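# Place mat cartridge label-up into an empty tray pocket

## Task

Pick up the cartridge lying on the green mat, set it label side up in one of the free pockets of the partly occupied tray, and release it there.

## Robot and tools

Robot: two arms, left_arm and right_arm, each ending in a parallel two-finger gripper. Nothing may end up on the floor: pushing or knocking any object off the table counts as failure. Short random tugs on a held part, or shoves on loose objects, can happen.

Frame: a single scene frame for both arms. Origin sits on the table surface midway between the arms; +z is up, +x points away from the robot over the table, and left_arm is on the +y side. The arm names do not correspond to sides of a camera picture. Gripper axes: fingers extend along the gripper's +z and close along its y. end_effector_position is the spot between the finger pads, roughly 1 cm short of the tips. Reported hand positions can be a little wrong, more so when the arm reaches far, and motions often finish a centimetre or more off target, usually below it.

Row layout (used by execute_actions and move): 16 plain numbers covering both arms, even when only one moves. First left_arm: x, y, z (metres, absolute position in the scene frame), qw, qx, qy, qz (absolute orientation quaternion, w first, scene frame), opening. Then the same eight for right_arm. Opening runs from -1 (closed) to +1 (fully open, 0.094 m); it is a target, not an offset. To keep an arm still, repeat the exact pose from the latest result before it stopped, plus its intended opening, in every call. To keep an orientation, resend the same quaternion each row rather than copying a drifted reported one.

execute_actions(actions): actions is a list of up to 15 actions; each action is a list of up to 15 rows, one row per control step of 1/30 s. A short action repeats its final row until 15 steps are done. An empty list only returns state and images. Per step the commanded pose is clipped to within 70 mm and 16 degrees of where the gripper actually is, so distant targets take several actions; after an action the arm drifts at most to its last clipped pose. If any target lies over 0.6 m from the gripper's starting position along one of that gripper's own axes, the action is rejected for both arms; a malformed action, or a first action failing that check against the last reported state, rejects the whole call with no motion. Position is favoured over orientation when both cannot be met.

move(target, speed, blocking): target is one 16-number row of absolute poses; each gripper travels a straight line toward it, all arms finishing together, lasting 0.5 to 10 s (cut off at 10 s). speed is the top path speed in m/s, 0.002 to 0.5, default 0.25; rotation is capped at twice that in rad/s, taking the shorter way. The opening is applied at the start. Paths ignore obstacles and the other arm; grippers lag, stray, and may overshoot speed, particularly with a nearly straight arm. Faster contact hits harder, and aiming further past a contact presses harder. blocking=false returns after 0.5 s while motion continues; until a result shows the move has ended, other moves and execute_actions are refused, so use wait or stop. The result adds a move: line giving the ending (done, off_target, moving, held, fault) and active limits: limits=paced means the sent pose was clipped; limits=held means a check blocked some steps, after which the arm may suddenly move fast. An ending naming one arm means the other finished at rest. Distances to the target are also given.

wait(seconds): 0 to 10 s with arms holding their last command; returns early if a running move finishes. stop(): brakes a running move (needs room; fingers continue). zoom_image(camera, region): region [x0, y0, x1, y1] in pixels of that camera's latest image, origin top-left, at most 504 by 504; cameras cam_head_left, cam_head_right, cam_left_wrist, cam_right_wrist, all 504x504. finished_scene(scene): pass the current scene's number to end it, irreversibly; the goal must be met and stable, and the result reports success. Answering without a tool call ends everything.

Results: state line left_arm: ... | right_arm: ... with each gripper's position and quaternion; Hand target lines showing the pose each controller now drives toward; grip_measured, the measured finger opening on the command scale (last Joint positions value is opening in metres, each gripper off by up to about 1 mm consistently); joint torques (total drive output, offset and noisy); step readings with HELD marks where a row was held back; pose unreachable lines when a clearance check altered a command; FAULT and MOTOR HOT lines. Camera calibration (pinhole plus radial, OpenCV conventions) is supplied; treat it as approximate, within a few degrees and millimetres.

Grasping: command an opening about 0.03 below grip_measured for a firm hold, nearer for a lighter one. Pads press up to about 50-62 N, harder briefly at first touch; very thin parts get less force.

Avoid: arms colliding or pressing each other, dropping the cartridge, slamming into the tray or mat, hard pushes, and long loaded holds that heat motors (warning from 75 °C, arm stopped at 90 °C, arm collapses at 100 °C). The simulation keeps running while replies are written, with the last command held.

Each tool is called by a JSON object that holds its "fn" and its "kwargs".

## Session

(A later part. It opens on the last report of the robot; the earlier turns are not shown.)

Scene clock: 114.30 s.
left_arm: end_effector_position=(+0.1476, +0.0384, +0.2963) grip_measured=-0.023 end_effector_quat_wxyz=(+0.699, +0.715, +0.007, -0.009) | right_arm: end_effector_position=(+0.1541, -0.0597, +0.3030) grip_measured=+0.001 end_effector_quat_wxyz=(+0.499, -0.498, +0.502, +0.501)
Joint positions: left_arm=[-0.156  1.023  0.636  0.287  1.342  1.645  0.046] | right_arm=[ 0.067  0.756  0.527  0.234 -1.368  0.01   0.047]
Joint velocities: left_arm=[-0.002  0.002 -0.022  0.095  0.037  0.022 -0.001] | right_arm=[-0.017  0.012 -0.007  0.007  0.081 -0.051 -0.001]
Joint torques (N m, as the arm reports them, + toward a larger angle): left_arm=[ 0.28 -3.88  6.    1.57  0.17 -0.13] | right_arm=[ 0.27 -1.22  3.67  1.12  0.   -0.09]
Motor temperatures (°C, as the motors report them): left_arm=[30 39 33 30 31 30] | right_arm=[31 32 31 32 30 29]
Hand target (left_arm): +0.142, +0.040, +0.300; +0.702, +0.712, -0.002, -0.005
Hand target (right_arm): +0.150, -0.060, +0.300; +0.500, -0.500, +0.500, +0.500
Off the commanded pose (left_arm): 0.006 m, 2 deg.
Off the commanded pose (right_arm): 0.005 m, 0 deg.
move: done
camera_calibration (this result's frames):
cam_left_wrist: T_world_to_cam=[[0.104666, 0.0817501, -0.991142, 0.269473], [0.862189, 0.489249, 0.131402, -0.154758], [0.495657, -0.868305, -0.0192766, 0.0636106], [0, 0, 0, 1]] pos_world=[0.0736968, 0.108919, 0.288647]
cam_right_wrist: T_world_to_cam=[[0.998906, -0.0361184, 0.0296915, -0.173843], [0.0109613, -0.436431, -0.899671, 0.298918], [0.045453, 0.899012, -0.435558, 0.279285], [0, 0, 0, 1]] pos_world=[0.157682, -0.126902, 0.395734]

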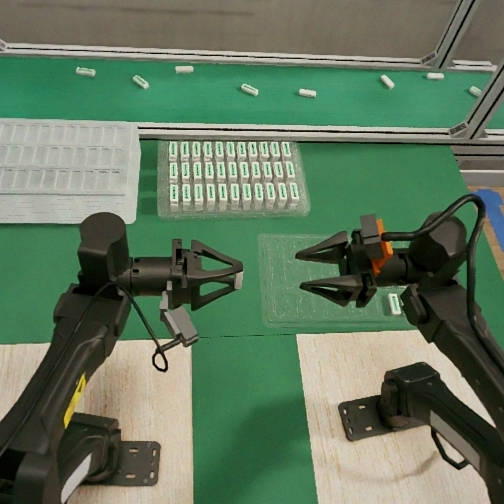

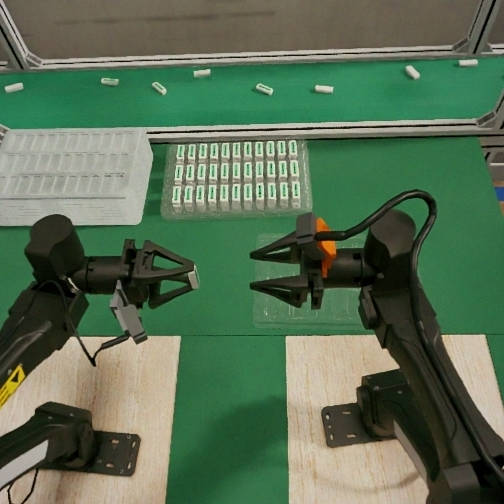

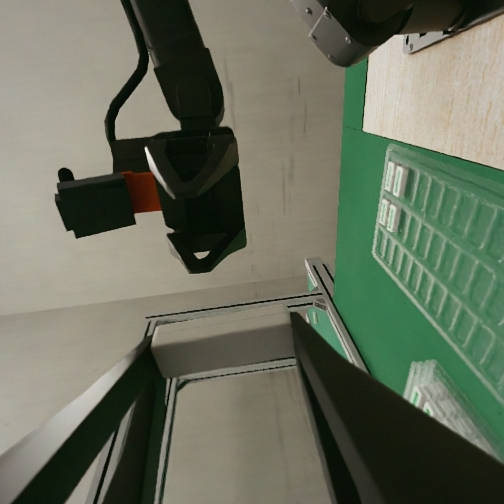

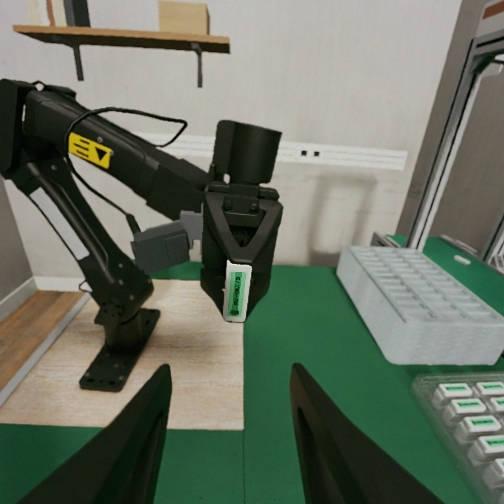

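{"fn": "move", "kwargs": {"target": [0.15, -0.005, 0.307, 0.7068, 0.7068, -0.0216, 0.0216, -0.06, 0.151, -0.025, 0.292, 0.5, -0.5, 0.5, 0.5, -0.25], "speed": 0.06}}

{"fn": "zoom_image", "kwargs": {"camera": "cam_right_wrist", "region": [130, 240, 340, 450]}}

Scene clock: 125.13 s.
left_arm: end_effector_position=(+0.1472, -0.0010, +0.2966) grip_measured=-0.023 end_effector_quat_wxyz=(+0.704, +0.710, -0.011, +0.011) | right_arm: end_effector_position=(+0.1501, -0.0264, +0.3006) grip_measured=-0.249 end_effector_quat_wxyz=(+0.503, -0.503, +0.496, +0.498)
Joint positions: left_arm=[-0.337  1.083  0.636  0.423  1.158  1.625  0.046] | right_arm=[ 0.28   0.796  0.527  0.272 -1.159 -0.009  0.035]
Joint velocities: left_arm=[-0.012 -0.007  0.002 -0.007 -0.022 -0.022 -0.   ] | right_arm=[ 0.002 -0.002 -0.012  0.051  0.037  0.022 -0.001]
Joint torques (N m, as the arm reports them, + toward a larger angle): left_arm=[-0.69 -1.94 10.28  1.71 -0.02 -0.13] | right_arm=[ 0.58  0.69  2.98  1.43  0.08 -0.05]
Motor temperatures (°C, as the motors report them): left_arm=[30 37 34 31 31 30] | right_arm=[31 32 31 33 30 29]
Hand target (left_arm): +0.149, -0.004, +0.308; +0.709, +0.705, -0.021, +0.021
Hand target (right_arm): +0.151, -0.025, +0.291; +0.499, -0.502, +0.501, +0.498
Off the commanded pose (left_arm): 0.011 m, 2 deg.
Off the commanded pose (right_arm): 0.009 m, 1 deg.
move: off_target (left_arm)
camera_calibration (this result's frames):
cam_left_wrist: T_world_to_cam=[[0.158922, 0.0691626, -0.984866, 0.263255], [0.852649, 0.493282, 0.172228, -0.145898], [0.497728, -0.867116, 0.019422, 0.0178034], [0, 0, 0, 1]] pos_world=[0.0737013, 0.0691989, 0.284053]
cam_right_wrist: T_world_to_cam=[[0.998312, -0.0319771, 0.0484767, -0.173979], [0.0297263, -0.43572, -0.899591, 0.308517], [0.0498886, 0.899514, -0.434034, 0.24735], [0, 0, 0, 1]] pos_world=[0.152174, -0.0936309, 0.393331]

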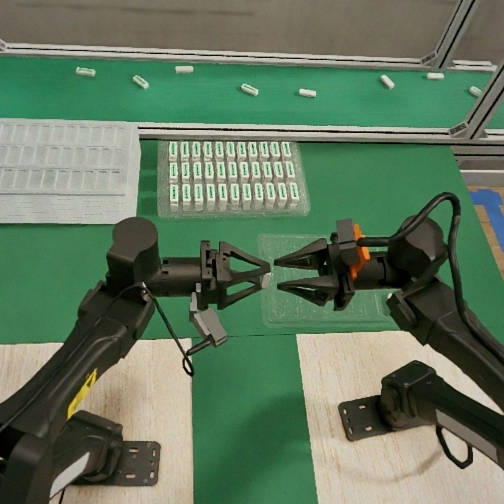

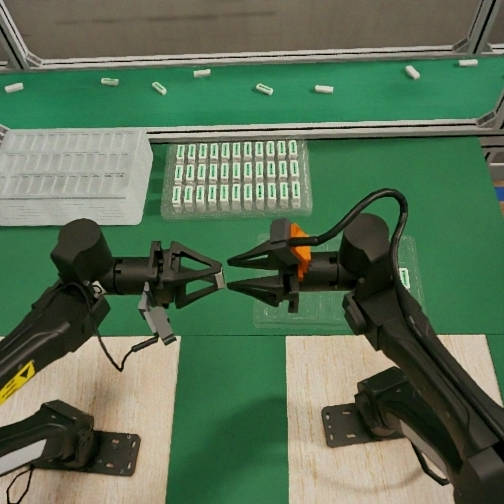

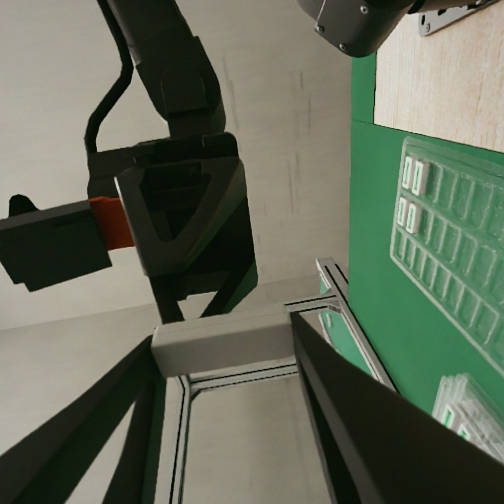

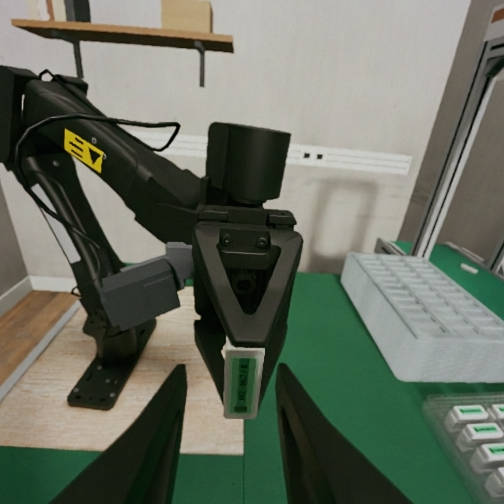

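Region (130, 240, 340, 450) of cam_right_wrist's 504x504 image, scaled by 2.400, with more detail than that image has.

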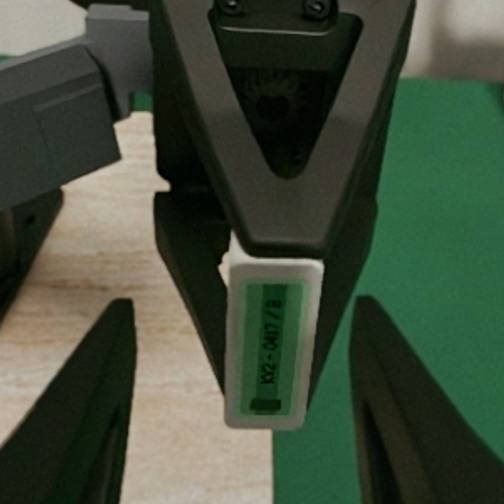

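{"fn": "move", "kwargs": {"target": [0.15, -0.005, 0.301, 0.7068, 0.7068, -0.0216, 0.0216, -0.06, 0.156, -0.02, 0.274, 0.5, -0.5, 0.5, 0.5, -0.25], "speed": 0.04}}

{"fn": "zoom_image", "kwargs": {"camera": "cam_right_wrist", "region": [130, 240, 340, 450]}}

Scene clock: 133.33 s.
left_arm: end_effector_position=(+0.1495, -0.0017, +0.2957) grip_measured=-0.023 end_effector_quat_wxyz=(+0.704, +0.710, -0.013, +0.015) | right_arm: end_effector_position=(+0.1559, -0.0216, +0.2784) grip_measured=-0.249 end_effector_quat_wxyz=(+0.503, -0.502, +0.497, +0.497)
Joint positions: left_arm=[-0.337  1.092  0.636  0.435  1.155  1.63   0.046] | right_arm=[ 0.293  0.846  0.454  0.393 -1.144 -0.009  0.035]
Joint velocities: left_arm=[-0.002 -0.007  0.007 -0.081 -0.007 -0.11  -0.001] | right_arm=[ 0.007  0.012  0.027  0.081  0.037  0.007 -0.001]
Joint torques (N m, as the arm reports them, + toward a larger angle): left_arm=[-0.85 -2.12  8.62  1.71 -0.02 -0.02] | right_arm=[0.62 0.36 3.83 1.5  0.08 0.05]
Motor temperatures (°C, as the motors report them): left_arm=[30 36 35 32 31 30] | right_arm=[31 32 31 33 30 29]
Hand target (left_arm): +0.150, -0.005, +0.301; +0.707, +0.707, -0.021, +0.021
Hand target (right_arm): +0.156, -0.020, +0.274; +0.500, -0.500, +0.500, +0.500
Off the commanded pose (left_arm): 0.006 m, 1 deg.
Off the commanded pose (right_arm): 0.005 m, 1 deg.
move: done
camera_calibration (this result's frames):
cam_left_wrist: T_world_to_cam=[[0.16532, 0.0690381, -0.983821, 0.260724], [0.849795, 0.496285, 0.177625, -0.148467], [0.500518, -0.86541, 0.0233777, 0.0144891], [0, 0, 0, 1]] pos_world=[0.0758112, 0.0682208, 0.282538]
cam_right_wrist: T_world_to_cam=[[0.998337, -0.0342197, 0.0464022, -0.177996], [0.0268324, -0.436588, -0.899261, 0.290731], [0.0510311, 0.89901, -0.434944, 0.233182], [0, 0, 0, 1]] pos_world=[0.158, -0.0887942, 0.371124]

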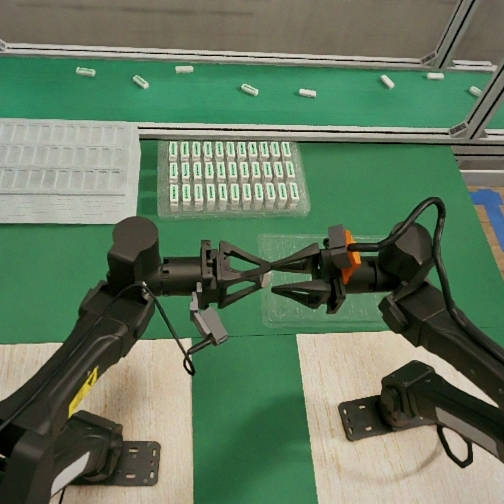

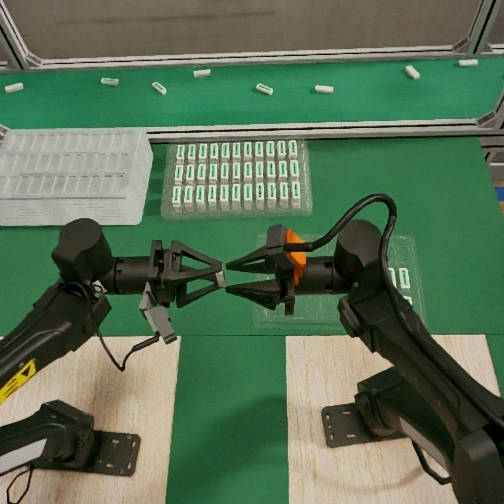

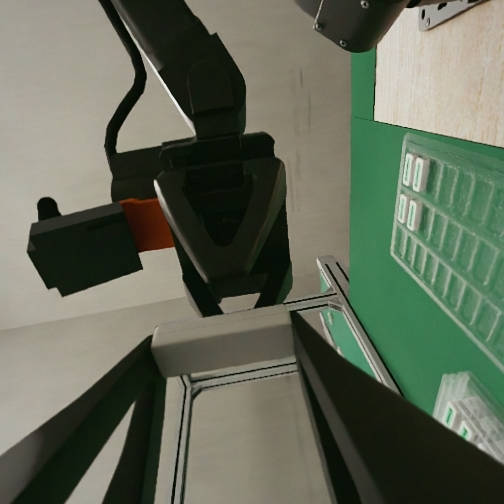

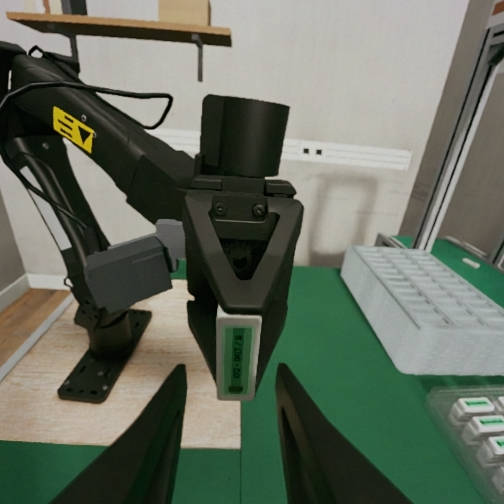

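Region (130, 240, 340, 450) of cam_right_wrist's 504x504 image, scaled by 2.400, with more detail than that image has.

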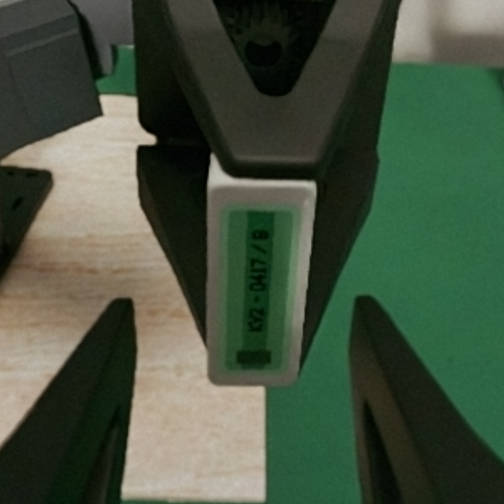

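{"fn": "move", "kwargs": {"target": [0.15, -0.005, 0.301, 0.7068, 0.7068, -0.0216, 0.0216, -0.06, 0.1585, -0.011, 0.277, 0.5, -0.5, 0.5, 0.5, -0.25], "speed": 0.02}}

{"fn": "zoom_image", "kwargs": {"camera": "cam_right_wrist", "region": [130, 240, 340, 450]}}

{"fn": "zoom_image", "kwargs": {"camera": "cam_left_wrist", "region": [130, 240, 330, 400]}}

Scene clock: 137.17 s.
left_arm: end_effector_position=(+0.1495, -0.0017, +0.2957) grip_measured=-0.023 end_effector_quat_wxyz=(+0.704, +0.710, -0.013, +0.015) | right_arm: end_effector_position=(+0.1574, -0.0131, +0.2724) grip_measured=-0.249 end_effector_quat_wxyz=(+0.495, -0.500, +0.504, +0.500)
Joint positions: left_arm=[-0.337  1.092  0.636  0.435  1.155  1.63   0.046] | right_arm=[ 0.335  0.88   0.454  0.406 -1.104 -0.009  0.035]
Joint velocities: left_arm=[-0.002 -0.022 -0.012  0.007 -0.037  0.022 -0.001] | right_arm=[ 0.002  0.017  0.007  0.051  0.022 -0.066 -0.   ]
Joint torques (N m, as the arm reports them, + toward a larger angle): left_arm=[-0.84 -2.16  8.59  1.72 -0.02 -0.02] | right_arm=[0.61 0.09 5.5  1.49 0.06 0.05]
Motor temperatures (°C, as the motors report them): left_arm=[30 36 36 32 31 30] | right_arm=[31 32 31 34 30 29]
Hand target (left_arm): +0.150, -0.005, +0.301; +0.707, +0.707, -0.022, +0.022
Hand target (right_arm): +0.159, -0.011, +0.277; +0.500, -0.500, +0.500, +0.500
Off the commanded pose (left_arm): 0.006 m, 1 deg.
Off the commanded pose (right_arm): 0.005 m, 1 deg.
move: done
camera_calibration (this result's frames):
cam_left_wrist: T_world_to_cam=[[0.16604, 0.0688884, -0.98371, 0.260637], [0.849666, 0.496309, 0.178171, -0.148619], [0.500498, -0.865408, 0.0238747, 0.0143428], [0, 0, 0, 1]] pos_world=[0.0758222, 0.0682186, 0.282528]
cam_right_wrist: T_world_to_cam=[[0.999125, -0.0319522, 0.0269692, -0.173783], [0.00992034, -0.445438, -0.895258, 0.290492], [0.0406185, 0.894742, -0.444732, 0.227051], [0, 0, 0, 1]] pos_world=[0.161527, -0.0793082, 0.365729]

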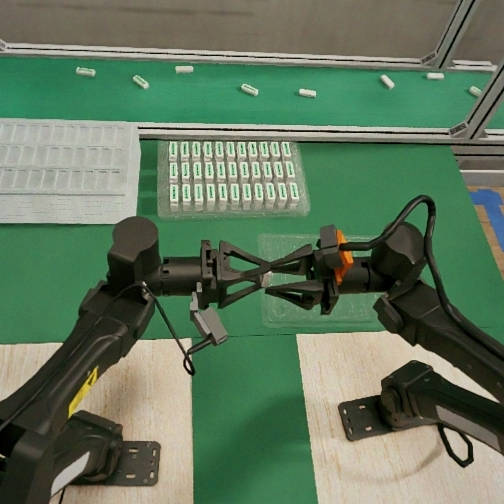

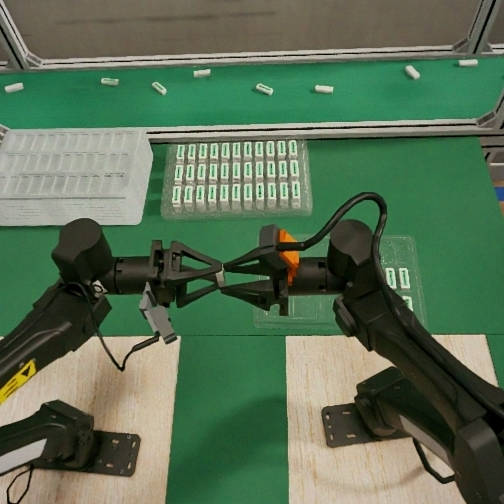

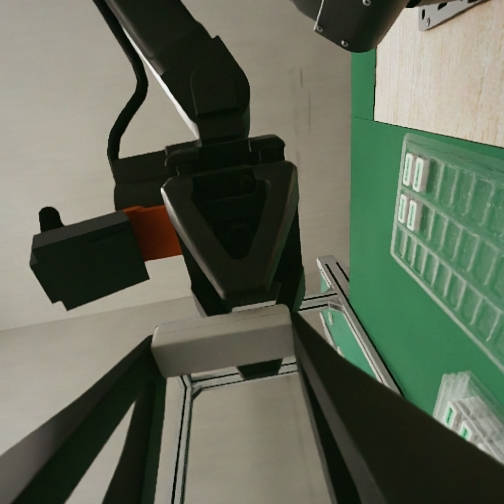

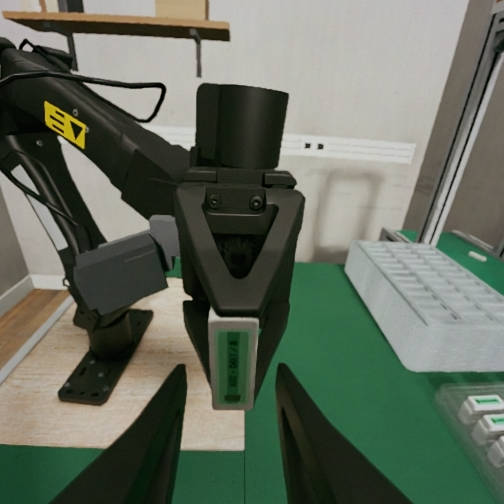

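Region (130, 240, 340, 450) of cam_right_wrist's 504x504 image, scaled by 2.400, with more detail than that image has.

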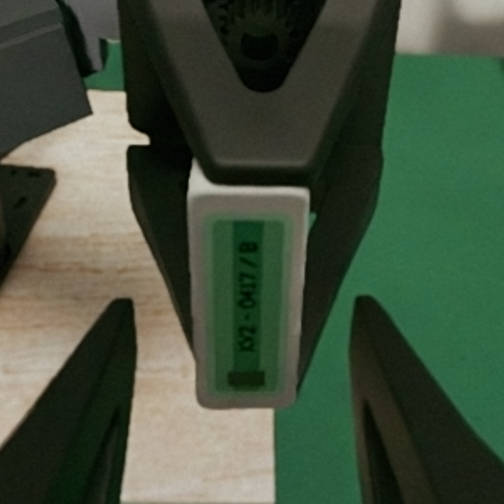

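Region (130, 240, 330, 400) of cam_left_wrist's 504x504 image, scaled by 2.520, with more detail than that image has; it fills the top 403 rows of this view, and the rest is white.

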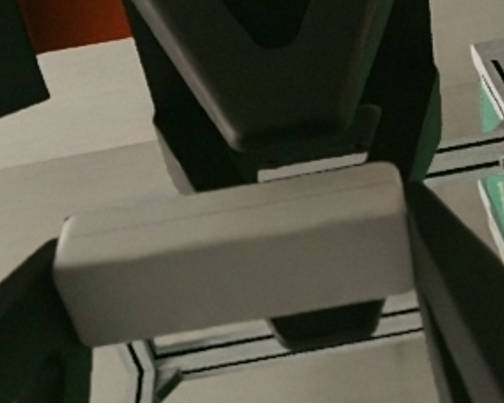

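{"fn": "move", "kwargs": {"target": [0.15, -0.005, 0.301, 0.7068, 0.7068, -0.0216, 0.0216, -0.06, 0.1585, -0.011, 0.290, 0.5, -0.5, 0.5, 0.5, -0.25], "speed": 0.03}}

{"fn": "zoom_image", "kwargs": {"camera": "cam_right_wrist", "region": [130, 240, 340, 450]}}

{"fn": "zoom_image", "kwargs": {"camera": "cam_left_wrist", "region": [130, 240, 330, 400]}}

Scene clock: 140.13 s.
left_arm: end_effector_position=(+0.1495, -0.0017, +0.2957) grip_measured=-0.023 end_effector_quat_wxyz=(+0.704, +0.710, -0.013, +0.015) | right_arm: end_effector_position=(+0.1585, -0.0127, +0.2752) grip_measured=-0.249 end_effector_quat_wxyz=(+0.491, -0.498, +0.510, +0.502)
Joint positions: left_arm=[-0.337  1.092  0.636  0.435  1.155  1.63   0.046] | right_arm=[ 0.335  0.88   0.473  0.375 -1.102 -0.006  0.035]
Joint velocities: left_arm=[ 0.007  0.012  0.012 -0.066  0.095  0.007 -0.   ] | right_arm=[-0.002  0.012 -0.007 -0.095  0.007  0.007 -0.   ]
Joint torques (N m, as the arm reports them, + toward a larger angle): left_arm=[-0.84 -2.16  8.6   1.71 -0.02 -0.02] | right_arm=[ 0.59 -0.94  7.37  1.33  0.02  0.06]
Motor temperatures (°C, as the motors report them): left_arm=[30 36 36 32 31 30] | right_arm=[31 32 31 34 30 29]
Hand target (left_arm): +0.150, -0.005, +0.301; +0.707, +0.707, -0.022, +0.021
Hand target (right_arm): +0.158, -0.011, +0.290; +0.500, -0.500, +0.500, +0.500
Off the commanded pose (left_arm): 0.006 m, 1 deg.
Off the commanded pose (right_arm): 0.015 m, 2 deg.
move: off_target (right_arm)
camera_calibration (this result's frames):
cam_left_wrist: T_world_to_cam=[[0.16604, 0.0688884, -0.98371, 0.260637], [0.849666, 0.496309, 0.178171, -0.148619], [0.500498, -0.865408, 0.0238747, 0.0143428], [0, 0, 0, 1]] pos_world=[0.0758222, 0.0682186, 0.282528]
cam_right_wrist: T_world_to_cam=[[0.999329, -0.0341632, 0.0132442, -0.171232], [-0.00356558, -0.450417, -0.892811, 0.294539], [0.0364667, 0.892164, -0.450237, 0.230074], [0, 0, 0, 1]] pos_world=[0.163778, -0.0784479, 0.368823]

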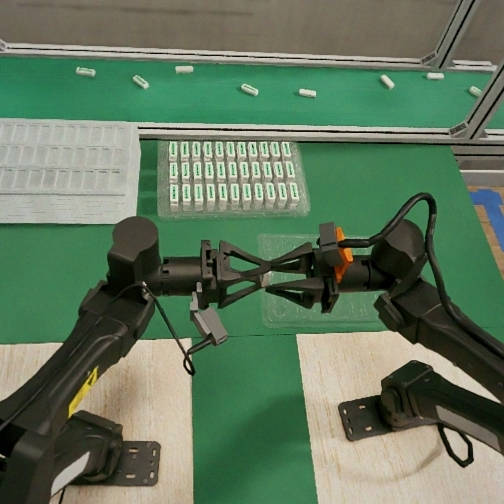

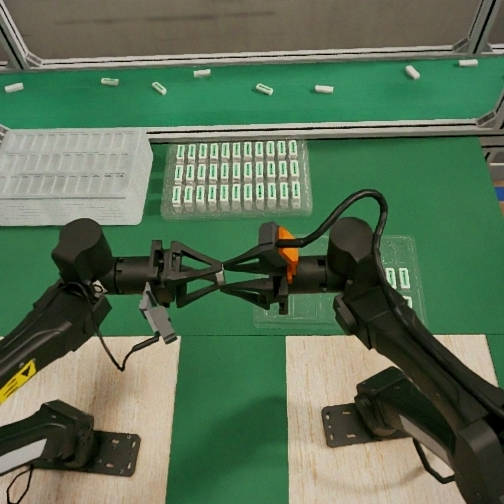

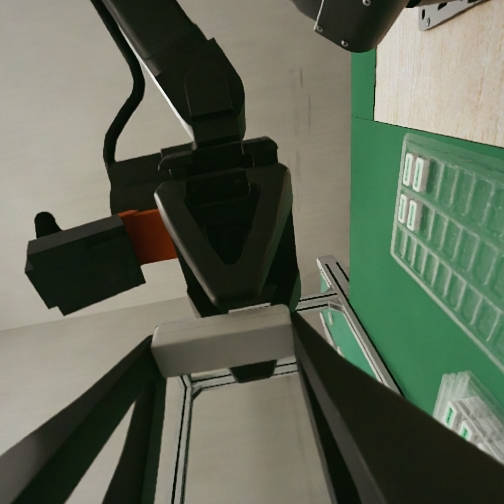

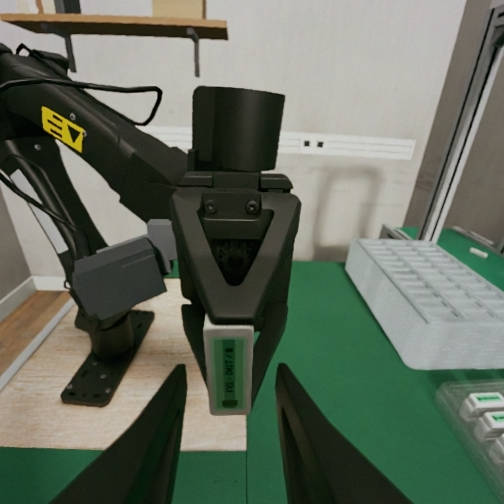

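Region (130, 240, 340, 450) of cam_right_wrist's 504x504 image, scaled by 2.400, with more detail than that image has.

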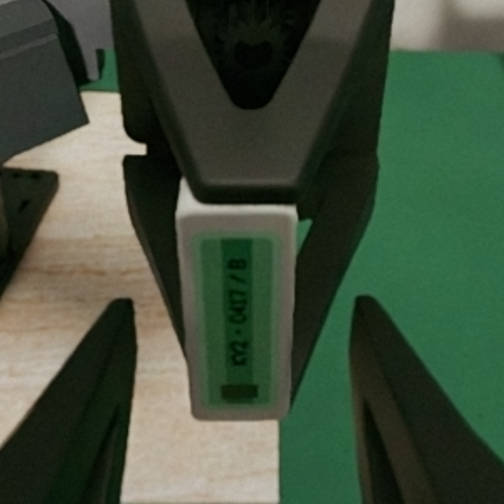

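Region (130, 240, 330, 400) of cam_left_wrist's 504x504 image, scaled by 2.520, with more detail than that image has; it fills the top 403 rows of this view, and the rest is white.

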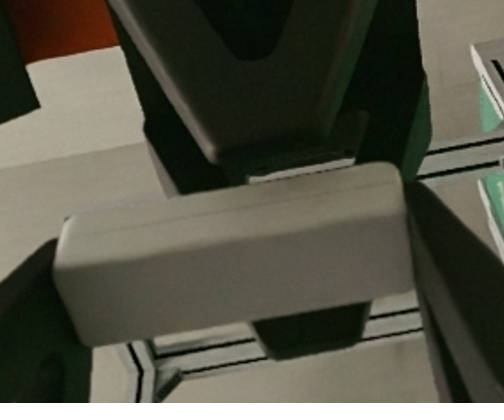

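{"fn": "move", "kwargs": {"target": [0.15, -0.005, 0.301, 0.7068, 0.7068, -0.0216, 0.0216, -0.06, 0.1575, -0.011, 0.298, 0.5, -0.5, 0.5, 0.5, -0.25], "speed": 0.04}}

{"fn": "zoom_image", "kwargs": {"camera": "cam_right_wrist", "region": [130, 240, 340, 450]}}

{"fn": "zoom_image", "kwargs": {"camera": "cam_left_wrist", "region": [130, 240, 330, 400]}}

Scene clock: 142.93 s.
left_arm: end_effector_position=(+0.1495, -0.0017, +0.2957) grip_measured=-0.023 end_effector_quat_wxyz=(+0.704, +0.710, -0.013, +0.015) | right_arm: end_effector_position=(+0.1597, -0.0122, +0.2813) grip_measured=-0.249 end_effector_quat_wxyz=(+0.488, -0.496, +0.513, +0.503)
Joint positions: left_arm=[-0.337  1.092  0.636  0.435  1.155  1.63   0.046] | right_arm=[ 0.335  0.88   0.502  0.338 -1.101 -0.005  0.035]
Joint velocities: left_arm=[ 0.007 -0.022 -0.012 -0.051 -0.037  0.007  0.001] | right_arm=[-0.012 -0.007 -0.007  0.007  0.066 -0.051  0.   ]
Joint torques (N m, as the arm reports them, + toward a larger angle): left_arm=[-0.84 -2.16  8.6   1.71 -0.02 -0.02] | right_arm=[ 0.82 -1.64  7.34  1.29  0.02  0.05]
Motor temperatures (°C, as the motors report them): left_arm=[30 35 36 33 31 30] | right_arm=[31 32 32 34 30 29]
Hand target (left_arm): +0.150, -0.005, +0.301; +0.707, +0.707, -0.022, +0.021
Hand target (right_arm): +0.157, -0.011, +0.298; +0.500, -0.500, +0.500, +0.500
Off the commanded pose (left_arm): 0.006 m, 1 deg.
Off the commanded pose (right_arm): 0.017 m, 2 deg.
move: off_target (right_arm)
camera_calibration (this result's frames):
cam_left_wrist: T_world_to_cam=[[0.16604, 0.0688884, -0.98371, 0.260637], [0.849666, 0.496309, 0.178171, -0.148619], [0.500498, -0.865408, 0.0238747, 0.0143428], [0, 0, 0, 1]] pos_world=[0.0758222, 0.0682186, 0.282528]
cam_right_wrist: T_world_to_cam=[[0.999364, -0.0352995, 0.0050539, -0.170184], [-0.0115121, -0.45351, -0.891177, 0.301039], [0.0337501, 0.890552, -0.453627, 0.233738], [0, 0, 0, 1]] pos_world=[0.165653, -0.0776396, 0.375169]

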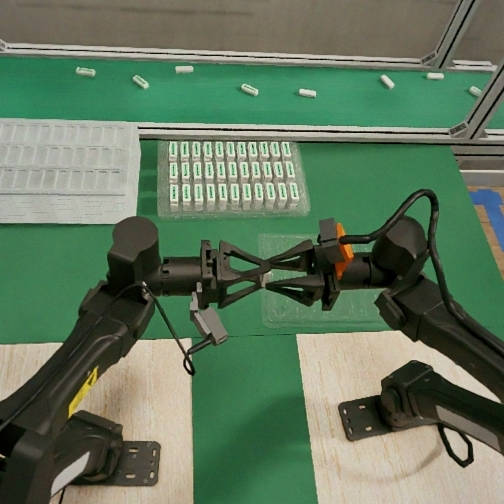

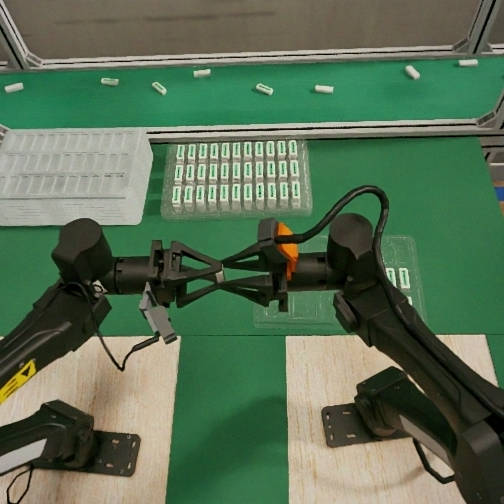

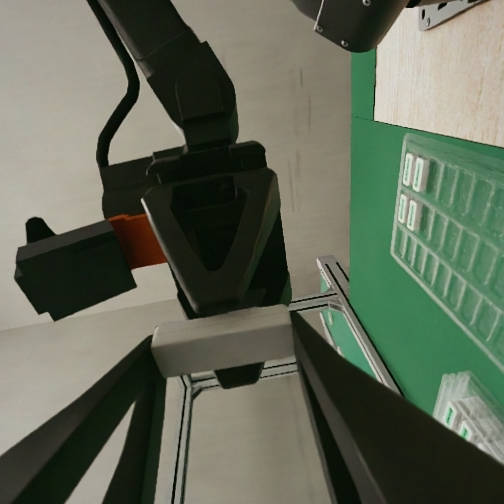

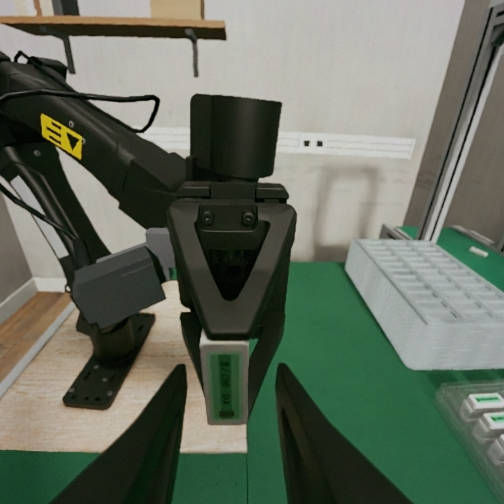

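Region (130, 240, 340, 450) of cam_right_wrist's 504x504 image, scaled by 2.400, with more detail than that image has.

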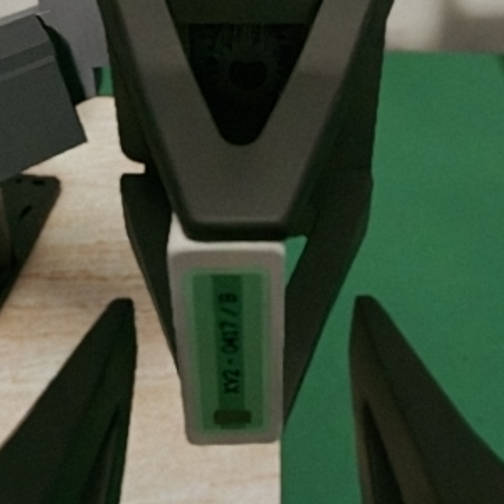

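Region (130, 240, 330, 400) of cam_left_wrist's 504x504 image, scaled by 2.520, with more detail than that image has; it fills the top 403 rows of this view, and the rest is white.

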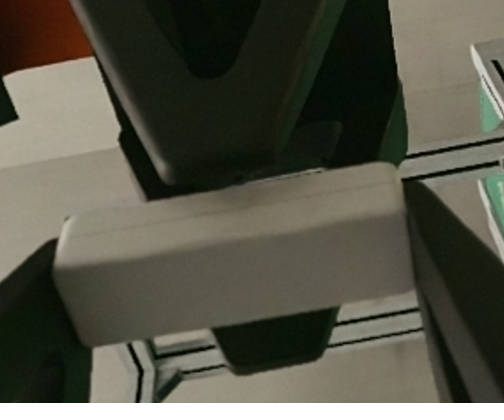

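{"fn": "execute_actions", "kwargs": {"actions": [[[0.15,-0.005,0.301,0.7068,0.7068,-0.0216,0.0216,-0.06,0.1565,-0.011,0.298,0.5087,-0.5087,0.4912,0.4912,-0.3],[0.15,-0.005,0.301,0.7068,0.7068,-0.0216,0.0216,-0.06,0.1565,-0.011,0.298,0.5087,-0.5087,0.4912,0.4912,-0.35],[0.15,-0.005,0.301,0.7068,0.7068,-0.0216,0.0216,-0.06,0.1565,-0.011,0.298,0.5087,-0.5087,0.4912,0.4912,-0.4],[0.15,-0.005,0.301,0.7068,0.7068,-0.0216,0.0216,-0.06,0.1565,-0.011,0.298,0.5087,-0.5087,0.4912,0.4912,-0.44],[0.15,-0.005,0.301,0.7068,0.7068,-0.0216,0.0216,-0.06,0.1565,-0.011,0.298,0.5087,-0.5087,0.4912,0.4912,-0.48],[0.15,-0.005,0.301,0.7068,0.7068,-0.0216,0.0216,-0.06,0.1565,-0.011,0.298,0.5087,-0.5087,0.4912,0.4912,-0.51],[0.15,-0.005,0.301,0.7068,0.7068,-0.0216,0.0216,-0.06,0.1565,-0.011,0.298,0.5087,-0.5087,0.4912,0.4912,-0.54],[0.15,-0.005,0.301,0.7068,0.7068,-0.0216,0.0216,-0.06,0.1565,-0.011,0.298,0.5087,-0.5087,0.4912,0.4912,-0.56],[0.15,-0.005,0.301,0.7068,0.7068,-0.0216,0.0216,-0.06,0.1565,-0.011,0.298,0.5087,-0.5087,0.4912,0.4912,-0.58],[0.15,-0.005,0.301,0.7068,0.7068,-0.0216,0.0216,-0.06,0.1565,-0.011,0.298,0.5087,-0.5087,0.4912,0.4912,-0.6],[0.15,-0.005,0.301,0.7068,0.7068,-0.0216,0.0216,-0.06,0.1565,-0.011,0.298,0.5087,-0.5087,0.4912,0.4912,-0.615],[0.15,-0.005,0.301,0.7068,0.7068,-0.0216,0.0216,-0.06,0.1565,-0.011,0.298,0.5087,-0.5087,0.4912,0.4912,-0.63],[0.15,-0.005,0.301,0.7068,0.7068,-0.0216,0.0216,-0.06,0.1565,-0.011,0.298,0.5087,-0.5087,0.4912,0.4912,-0.645],[0.15,-0.005,0.301,0.7068,0.7068,-0.0216,0.0216,-0.06,0.1565,-0.011,0.298,0.5087,-0.5087,0.4912,0.4912,-0.66],[0.15,-0.005,0.301,0.7068,0.7068,-0.0216,0.0216,-0.06,0.1565,-0.011,0.298,0.5087,-0.5087,0.4912,0.4912,-0.67]],[[0.15,-0.005,0.301,0.7068,0.7068,-0.0216,0.0216,-0.06,0.1565,-0.011,0.298,0.5087,-0.5087,0.4912,0.4912,-0.68],[0.15,-0.005,0.301,0.7068,0.7068,-0.0216,0.0216,-0.06,0.1565,-0.011,0.298,0.5087,-0.5087,0.4912,0.4912,-0.69],[0.15,-0.005,0.301,0.7068,0.7068,-0.0216,0.0216,-0.06,0.1565,-0.011,0.298,0.5087,-0.5087,0.4912,0.4912,-0.70]]]}}

Scene clock: 153.13 s.
left_arm: end_effector_position=(+0.1507, -0.0017, +0.2957) grip_measured=-0.023 end_effector_quat_wxyz=(+0.704, +0.710, -0.011, +0.018) | right_arm: end_effector_position=(+0.1589, -0.0114, +0.2804) grip_measured=-0.678 end_effector_quat_wxyz=(+0.491, -0.502, +0.509, +0.498)
Joint positions: left_arm=[-0.337  1.092  0.636  0.435  1.148  1.63   0.046] | right_arm=[ 0.34   0.88   0.502  0.332 -1.097 -0.028  0.015]
Joint velocities: left_arm=[ 0.012 -0.007 -0.002  0.007 -0.081 -0.051 -0.   ] | right_arm=[ 0.007  0.007 -0.002 -0.037  0.022  0.081 -0.   ]
Joint torques (N m, as the arm reports them, + toward a larger angle): left_arm=[-0.84 -2.16  8.6   1.72  0.03 -0.02] | right_arm=[ 0.59 -2.19  7.22  1.31  0.04 -0.07]
Motor temperatures (°C, as the motors report them): left_arm=[30 35 36 33 31 30] | right_arm=[31 32 33 34 30 29]
Hand target (left_arm): +0.150, -0.005, +0.301; +0.707, +0.707, -0.022, +0.022
Hand target (right_arm): +0.156, -0.011, +0.298; +0.509, -0.508, +0.491, +0.492
Off the commanded pose (left_arm): 0.006 m, 1 deg.
Off the commanded pose (right_arm): 0.018 m, 3 deg.
Step readings (end_effector_position; steps 1 to 15: 1st action; 16 to 30: 2nd action):
0: left_arm (+0.1495, -0.0017, +0.2957) | right_arm (+0.1598, -0.0122, +0.2809)
1: left_arm (+0.1495, -0.0017, +0.2957) | right_arm (+0.1597, -0.0121, +0.2808)
2: left_arm (+0.1495, -0.0017, +0.2957) | right_arm (+0.1594, -0.0119, +0.2808)
4: left_arm (+0.1495, -0.0017, +0.2957) | right_arm (+0.1589, -0.0115, +0.2807)
8: left_arm (+0.1495, -0.0017, +0.2957) | right_arm (+0.1588, -0.0114, +0.2805)
15: left_arm (+0.1507, -0.0017, +0.2957) | right_arm (+0.1589, -0.0114, +0.2804)
16: left_arm (+0.1507, -0.0017, +0.2957) | right_arm (+0.1589, -0.0114, +0.2804)
17: left_arm (+0.1507, -0.0017, +0.2957) | right_arm (+0.1589, -0.0114, +0.2804)
19: left_arm (+0.1507, -0.0017, +0.2957) | right_arm (+0.1589, -0.0114, +0.2804)
23: left_arm (+0.1507, -0.0017, +0.2957) | right_arm (+0.1589, -0.0114, +0.2804)
30: end_effector_position above
camera_calibration (this result's frames):
cam_left_wrist: T_world_to_cam=[[0.165643, 0.0700881, -0.983692, 0.260478], [0.846421, 0.501785, 0.178281, -0.149135], [0.506097, -0.862148, 0.0237933, 0.0129579], [0, 0, 0, 1]] pos_world=[0.0765267, 0.067749, 0.28251]
cam_right_wrist: T_world_to_cam=[[0.999202, -0.0328992, 0.0226526, -0.174234], [0.00515705, -0.456114, -0.889906, 0.297513], [0.0396093, 0.889313, -0.45558, 0.232228], [0, 0, 0, 1]] pos_world=[0.163362, -0.0765557, 0.374504]

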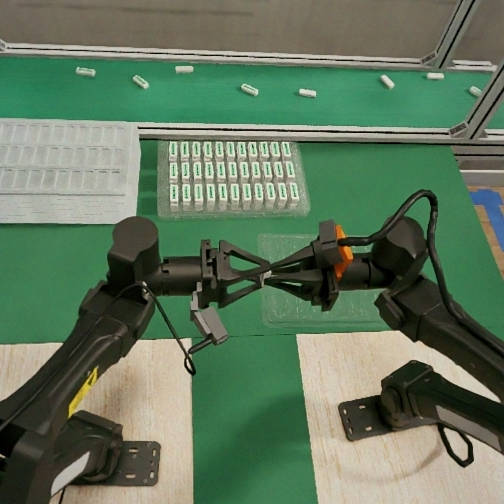

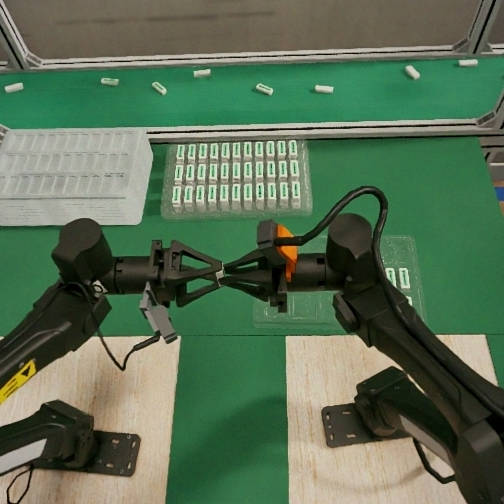

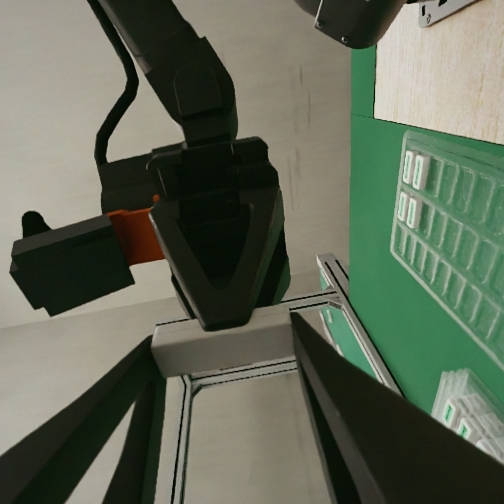

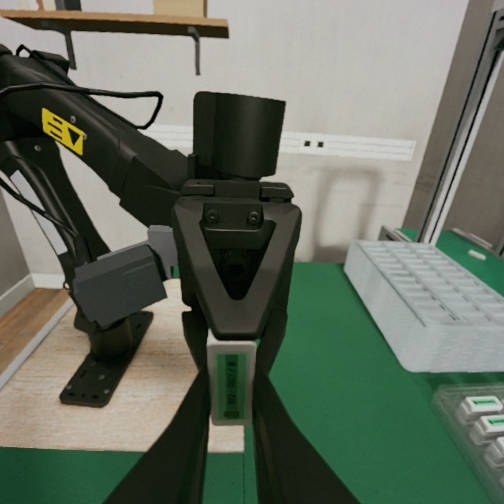

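{"fn": "zoom_image", "kwargs": {"camera": "cam_left_wrist", "region": [130, 260, 330, 400]}}

Region (130, 260, 330, 400) of cam_left_wrist's 504x504 image, scaled by 2.520, with more detail than that image has; it fills the top 353 rows of this view, and the rest is white.

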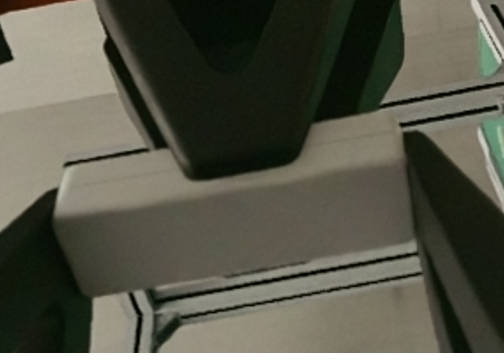

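{"fn": "execute_actions", "kwargs": {"actions": [[[0.15,-0.005,0.301,0.7068,0.7068,-0.0216,0.0216,-0.03,0.1565,-0.011,0.298,0.5087,-0.5087,0.4912,0.4912,-0.71],[0.15,-0.005,0.301,0.7068,0.7068,-0.0216,0.0216,0.0,0.1565,-0.011,0.298,0.5087,-0.5087,0.4912,0.4912,-0.71],[0.15,-0.005,0.301,0.7068,0.7068,-0.0216,0.0216,0.06,0.1565,-0.011,0.298,0.5087,-0.5087,0.4912,0.4912,-0.71],[0.15,-0.005,0.301,0.7068,0.7068,-0.0216,0.0216,0.14,0.1565,-0.011,0.298,0.5087,-0.5087,0.4912,0.4912,-0.71],[0.15,-0.005,0.301,0.7068,0.7068,-0.0216,0.0216,0.22,0.1565,-0.011,0.298,0.5087,-0.5087,0.4912,0.4912,-0.71],[0.15,-0.005,0.301,0.7068,0.7068,-0.0216,0.0216,0.3,0.1565,-0.011,0.298,0.5087,-0.5087,0.4912,0.4912,-0.71],[0.15,-0.005,0.301,0.7068,0.7068,-0.0216,0.0216,0.38,0.1565,-0.011,0.298,0.5087,-0.5087,0.4912,0.4912,-0.71],[0.15,-0.004,0.301,0.7068,0.7068,-0.0216,0.0216,0.45,0.1565,-0.011,0.298,0.5087,-0.5087,0.4912,0.4912,-0.71],[0.15,-0.002,0.301,0.7068,0.7068,-0.0216,0.0216,0.45,0.1565,-0.011,0.298,0.5087,-0.5087,0.4912,0.4912,-0.71],[0.15,0.000,0.301,0.7068,0.7068,-0.0216,0.0216,0.45,0.1565,-0.011,0.298,0.5087,-0.5087,0.4912,0.4912,-0.71],[0.15,0.003,0.301,0.7068,0.7068,-0.0216,0.0216,0.45,0.1565,-0.011,0.298,0.5087,-0.5087,0.4912,0.4912,-0.71],[0.15,0.006,0.301,0.7068,0.7068,-0.0216,0.0216,0.45,0.1565,-0.011,0.298,0.5087,-0.5087,0.4912,0.4912,-0.71],[0.15,0.009,0.301,0.7068,0.7068,-0.0216,0.0216,0.45,0.1565,-0.011,0.298,0.5087,-0.5087,0.4912,0.4912,-0.71],[0.15,0.012,0.301,0.7068,0.7068,-0.0216,0.0216,0.45,0.1565,-0.011,0.298,0.5087,-0.5087,0.4912,0.4912,-0.71],[0.15,0.015,0.301,0.7068,0.7068,-0.0216,0.0216,0.45,0.1565,-0.011,0.298,0.5087,-0.5087,0.4912,0.4912,-0.71]],[[0.15,0.018,0.301,0.7068,0.7068,-0.0216,0.0216,0.45,0.1565,-0.011,0.298,0.5087,-0.5087,0.4912,0.4912,-0.71],[0.15,0.021,0.301,0.7068,0.7068,-0.0216,0.0216,0.45,0.1565,-0.011,0.298,0.5087,-0.5087,0.4912,0.4912,-0.71],[0.15,0.024,0.301,0.7068,0.7068,-0.0216,0.0216,0.45,0.1565,-0.011,0.298,0.5087,-0.5087,0.4912,0.4912,-0.71],[0.15,0.027,0.301,0.7068,0.7068,-0.0216,0.0216,0.45,0.1565,-0.011,0.298,0.5087,-0.5087,0.4912,0.4912,-0.71],[0.15,0.030,0.301,0.7068,0.7068,-0.0216,0.0216,0.45,0.1565,-0.011,0.298,0.5087,-0.5087,0.4912,0.4912,-0.71],[0.15,0.032,0.301,0.7068,0.7068,-0.0216,0.0216,0.45,0.1565,-0.011,0.298,0.5087,-0.5087,0.4912,0.4912,-0.71],[0.15,0.034,0.301,0.7068,0.7068,-0.0216,0.0216,0.45,0.1565,-0.011,0.298,0.5087,-0.5087,0.4912,0.4912,-0.71],[0.15,0.035,0.301,0.7068,0.7068,-0.0216,0.0216,0.45,0.1565,-0.011,0.298,0.5087,-0.5087,0.4912,0.4912,-0.71]]]}}

Scene clock: 164.93 s.
left_arm: end_effector_position=(+0.1565, +0.0315, +0.3030) grip_measured=+0.448 end_effector_quat_wxyz=(+0.707, +0.706, -0.022, +0.030) | right_arm: end_effector_position=(+0.1590, -0.0114, +0.2801) grip_measured=-0.678 end_effector_quat_wxyz=(+0.491, -0.502, +0.509, +0.498)
Joint positions: left_arm=[-0.181  1.062  0.636  0.431  1.304  1.64   0.068] | right_arm=[ 0.34   0.88   0.502  0.33  -1.097 -0.028  0.015]
Joint velocities: left_arm=[-0.002 -0.012 -0.002  0.022  0.095 -0.095  0.   ] | right_arm=[ 0.012 -0.012 -0.027 -0.037  0.037 -0.022 -0.   ]
Joint torques (N m, as the arm reports them, + toward a larger angle): left_arm=[ 0.79 -4.25  5.7   1.32  0.11 -0.01] | right_arm=[ 0.61 -2.21  7.23  1.36  0.04 -0.06]
Motor temperatures (°C, as the motors report them): left_arm=[30 35 36 34 31 30] | right_arm=[31 32 34 35 30 29]
Hand target (left_arm): +0.150, +0.035, +0.300; +0.706, +0.708, -0.022, +0.022
Hand target (right_arm): +0.156, -0.011, +0.298; +0.509, -0.508, +0.491, +0.492
Off the commanded pose (left_arm): 0.008 m, 1 deg.
Off the commanded pose (right_arm): 0.018 m, 3 deg.
Step readings (end_effector_position; steps 1 to 15: 1st action; 16 to 30: 2nd action):
0: left_arm (+0.1507, -0.0017, +0.2957) | right_arm (+0.1589, -0.0114, +0.2804)
1: left_arm (+0.1507, -0.0017, +0.2957) | right_arm (+0.1589, -0.0114, +0.2804)
2: left_arm (+0.1507, -0.0017, +0.2957) | right_arm (+0.1589, -0.0114, +0.2804)
4: left_arm (+0.1505, -0.0019, +0.2958) | right_arm (+0.1590, -0.0114, +0.2803)
8: left_arm (+0.1501, -0.0022, +0.2958) | right_arm (+0.1590, -0.0114, +0.2801)
15: left_arm (+0.1549, +0.0060, +0.2959) | right_arm (+0.1590, -0.0114, +0.2801)
16: left_arm (+0.1566, +0.0086, +0.2960) | right_arm (+0.1590, -0.0114, +0.2801)
17: left_arm (+0.1580, +0.0114, +0.2963) | right_arm (+0.1590, -0.0114, +0.2801)
19: left_arm (+0.1599, +0.0172, +0.2978) | right_arm (+0.1590, -0.0114, +0.2801)
23: left_arm (+0.1605, +0.0280, +0.3022) | right_arm (+0.1590, -0.0114, +0.2801)
30: end_effector_position above
camera_calibration (this result's frames):
cam_left_wrist: T_world_to_cam=[[0.199227, 0.0608805, -0.97806, 0.257679], [0.839338, 0.504536, 0.202375, -0.178285], [0.505787, -0.861242, 0.0494179, 0.0307181], [0, 0, 0, 1]] pos_world=[0.0827675, 0.100719, 0.286588]
cam_right_wrist: T_world_to_cam=[[0.999213, -0.033641, 0.0210026, -0.173899], [0.00331329, -0.456919, -0.889502, 0.297418], [0.0395202, 0.888872, -0.456448, 0.232347], [0, 0, 0, 1]] pos_world=[0.163594, -0.0764808, 0.37426]

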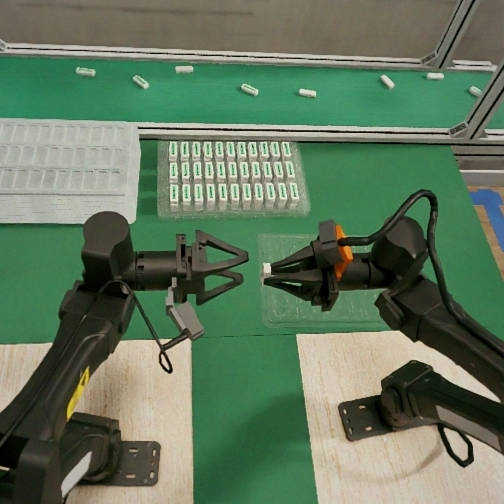

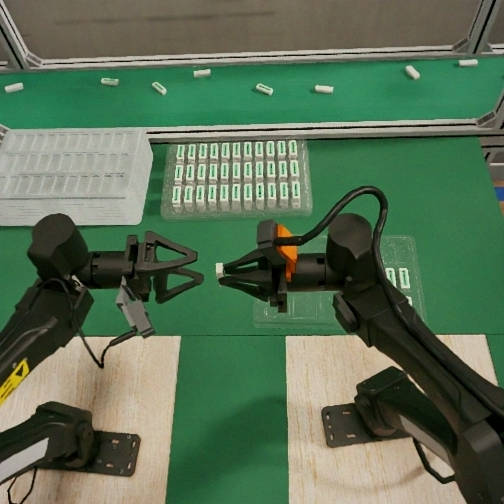

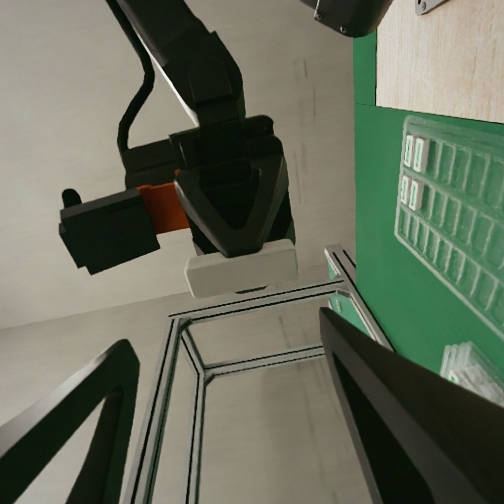

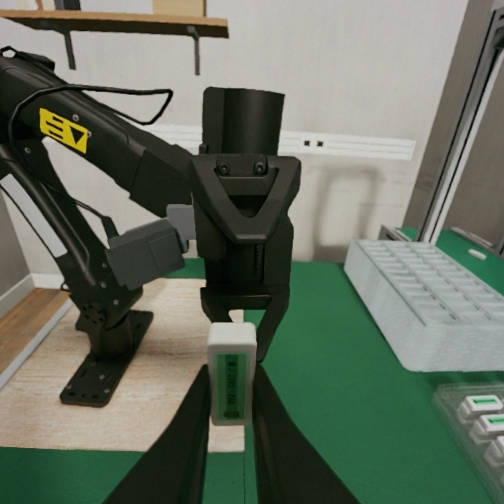

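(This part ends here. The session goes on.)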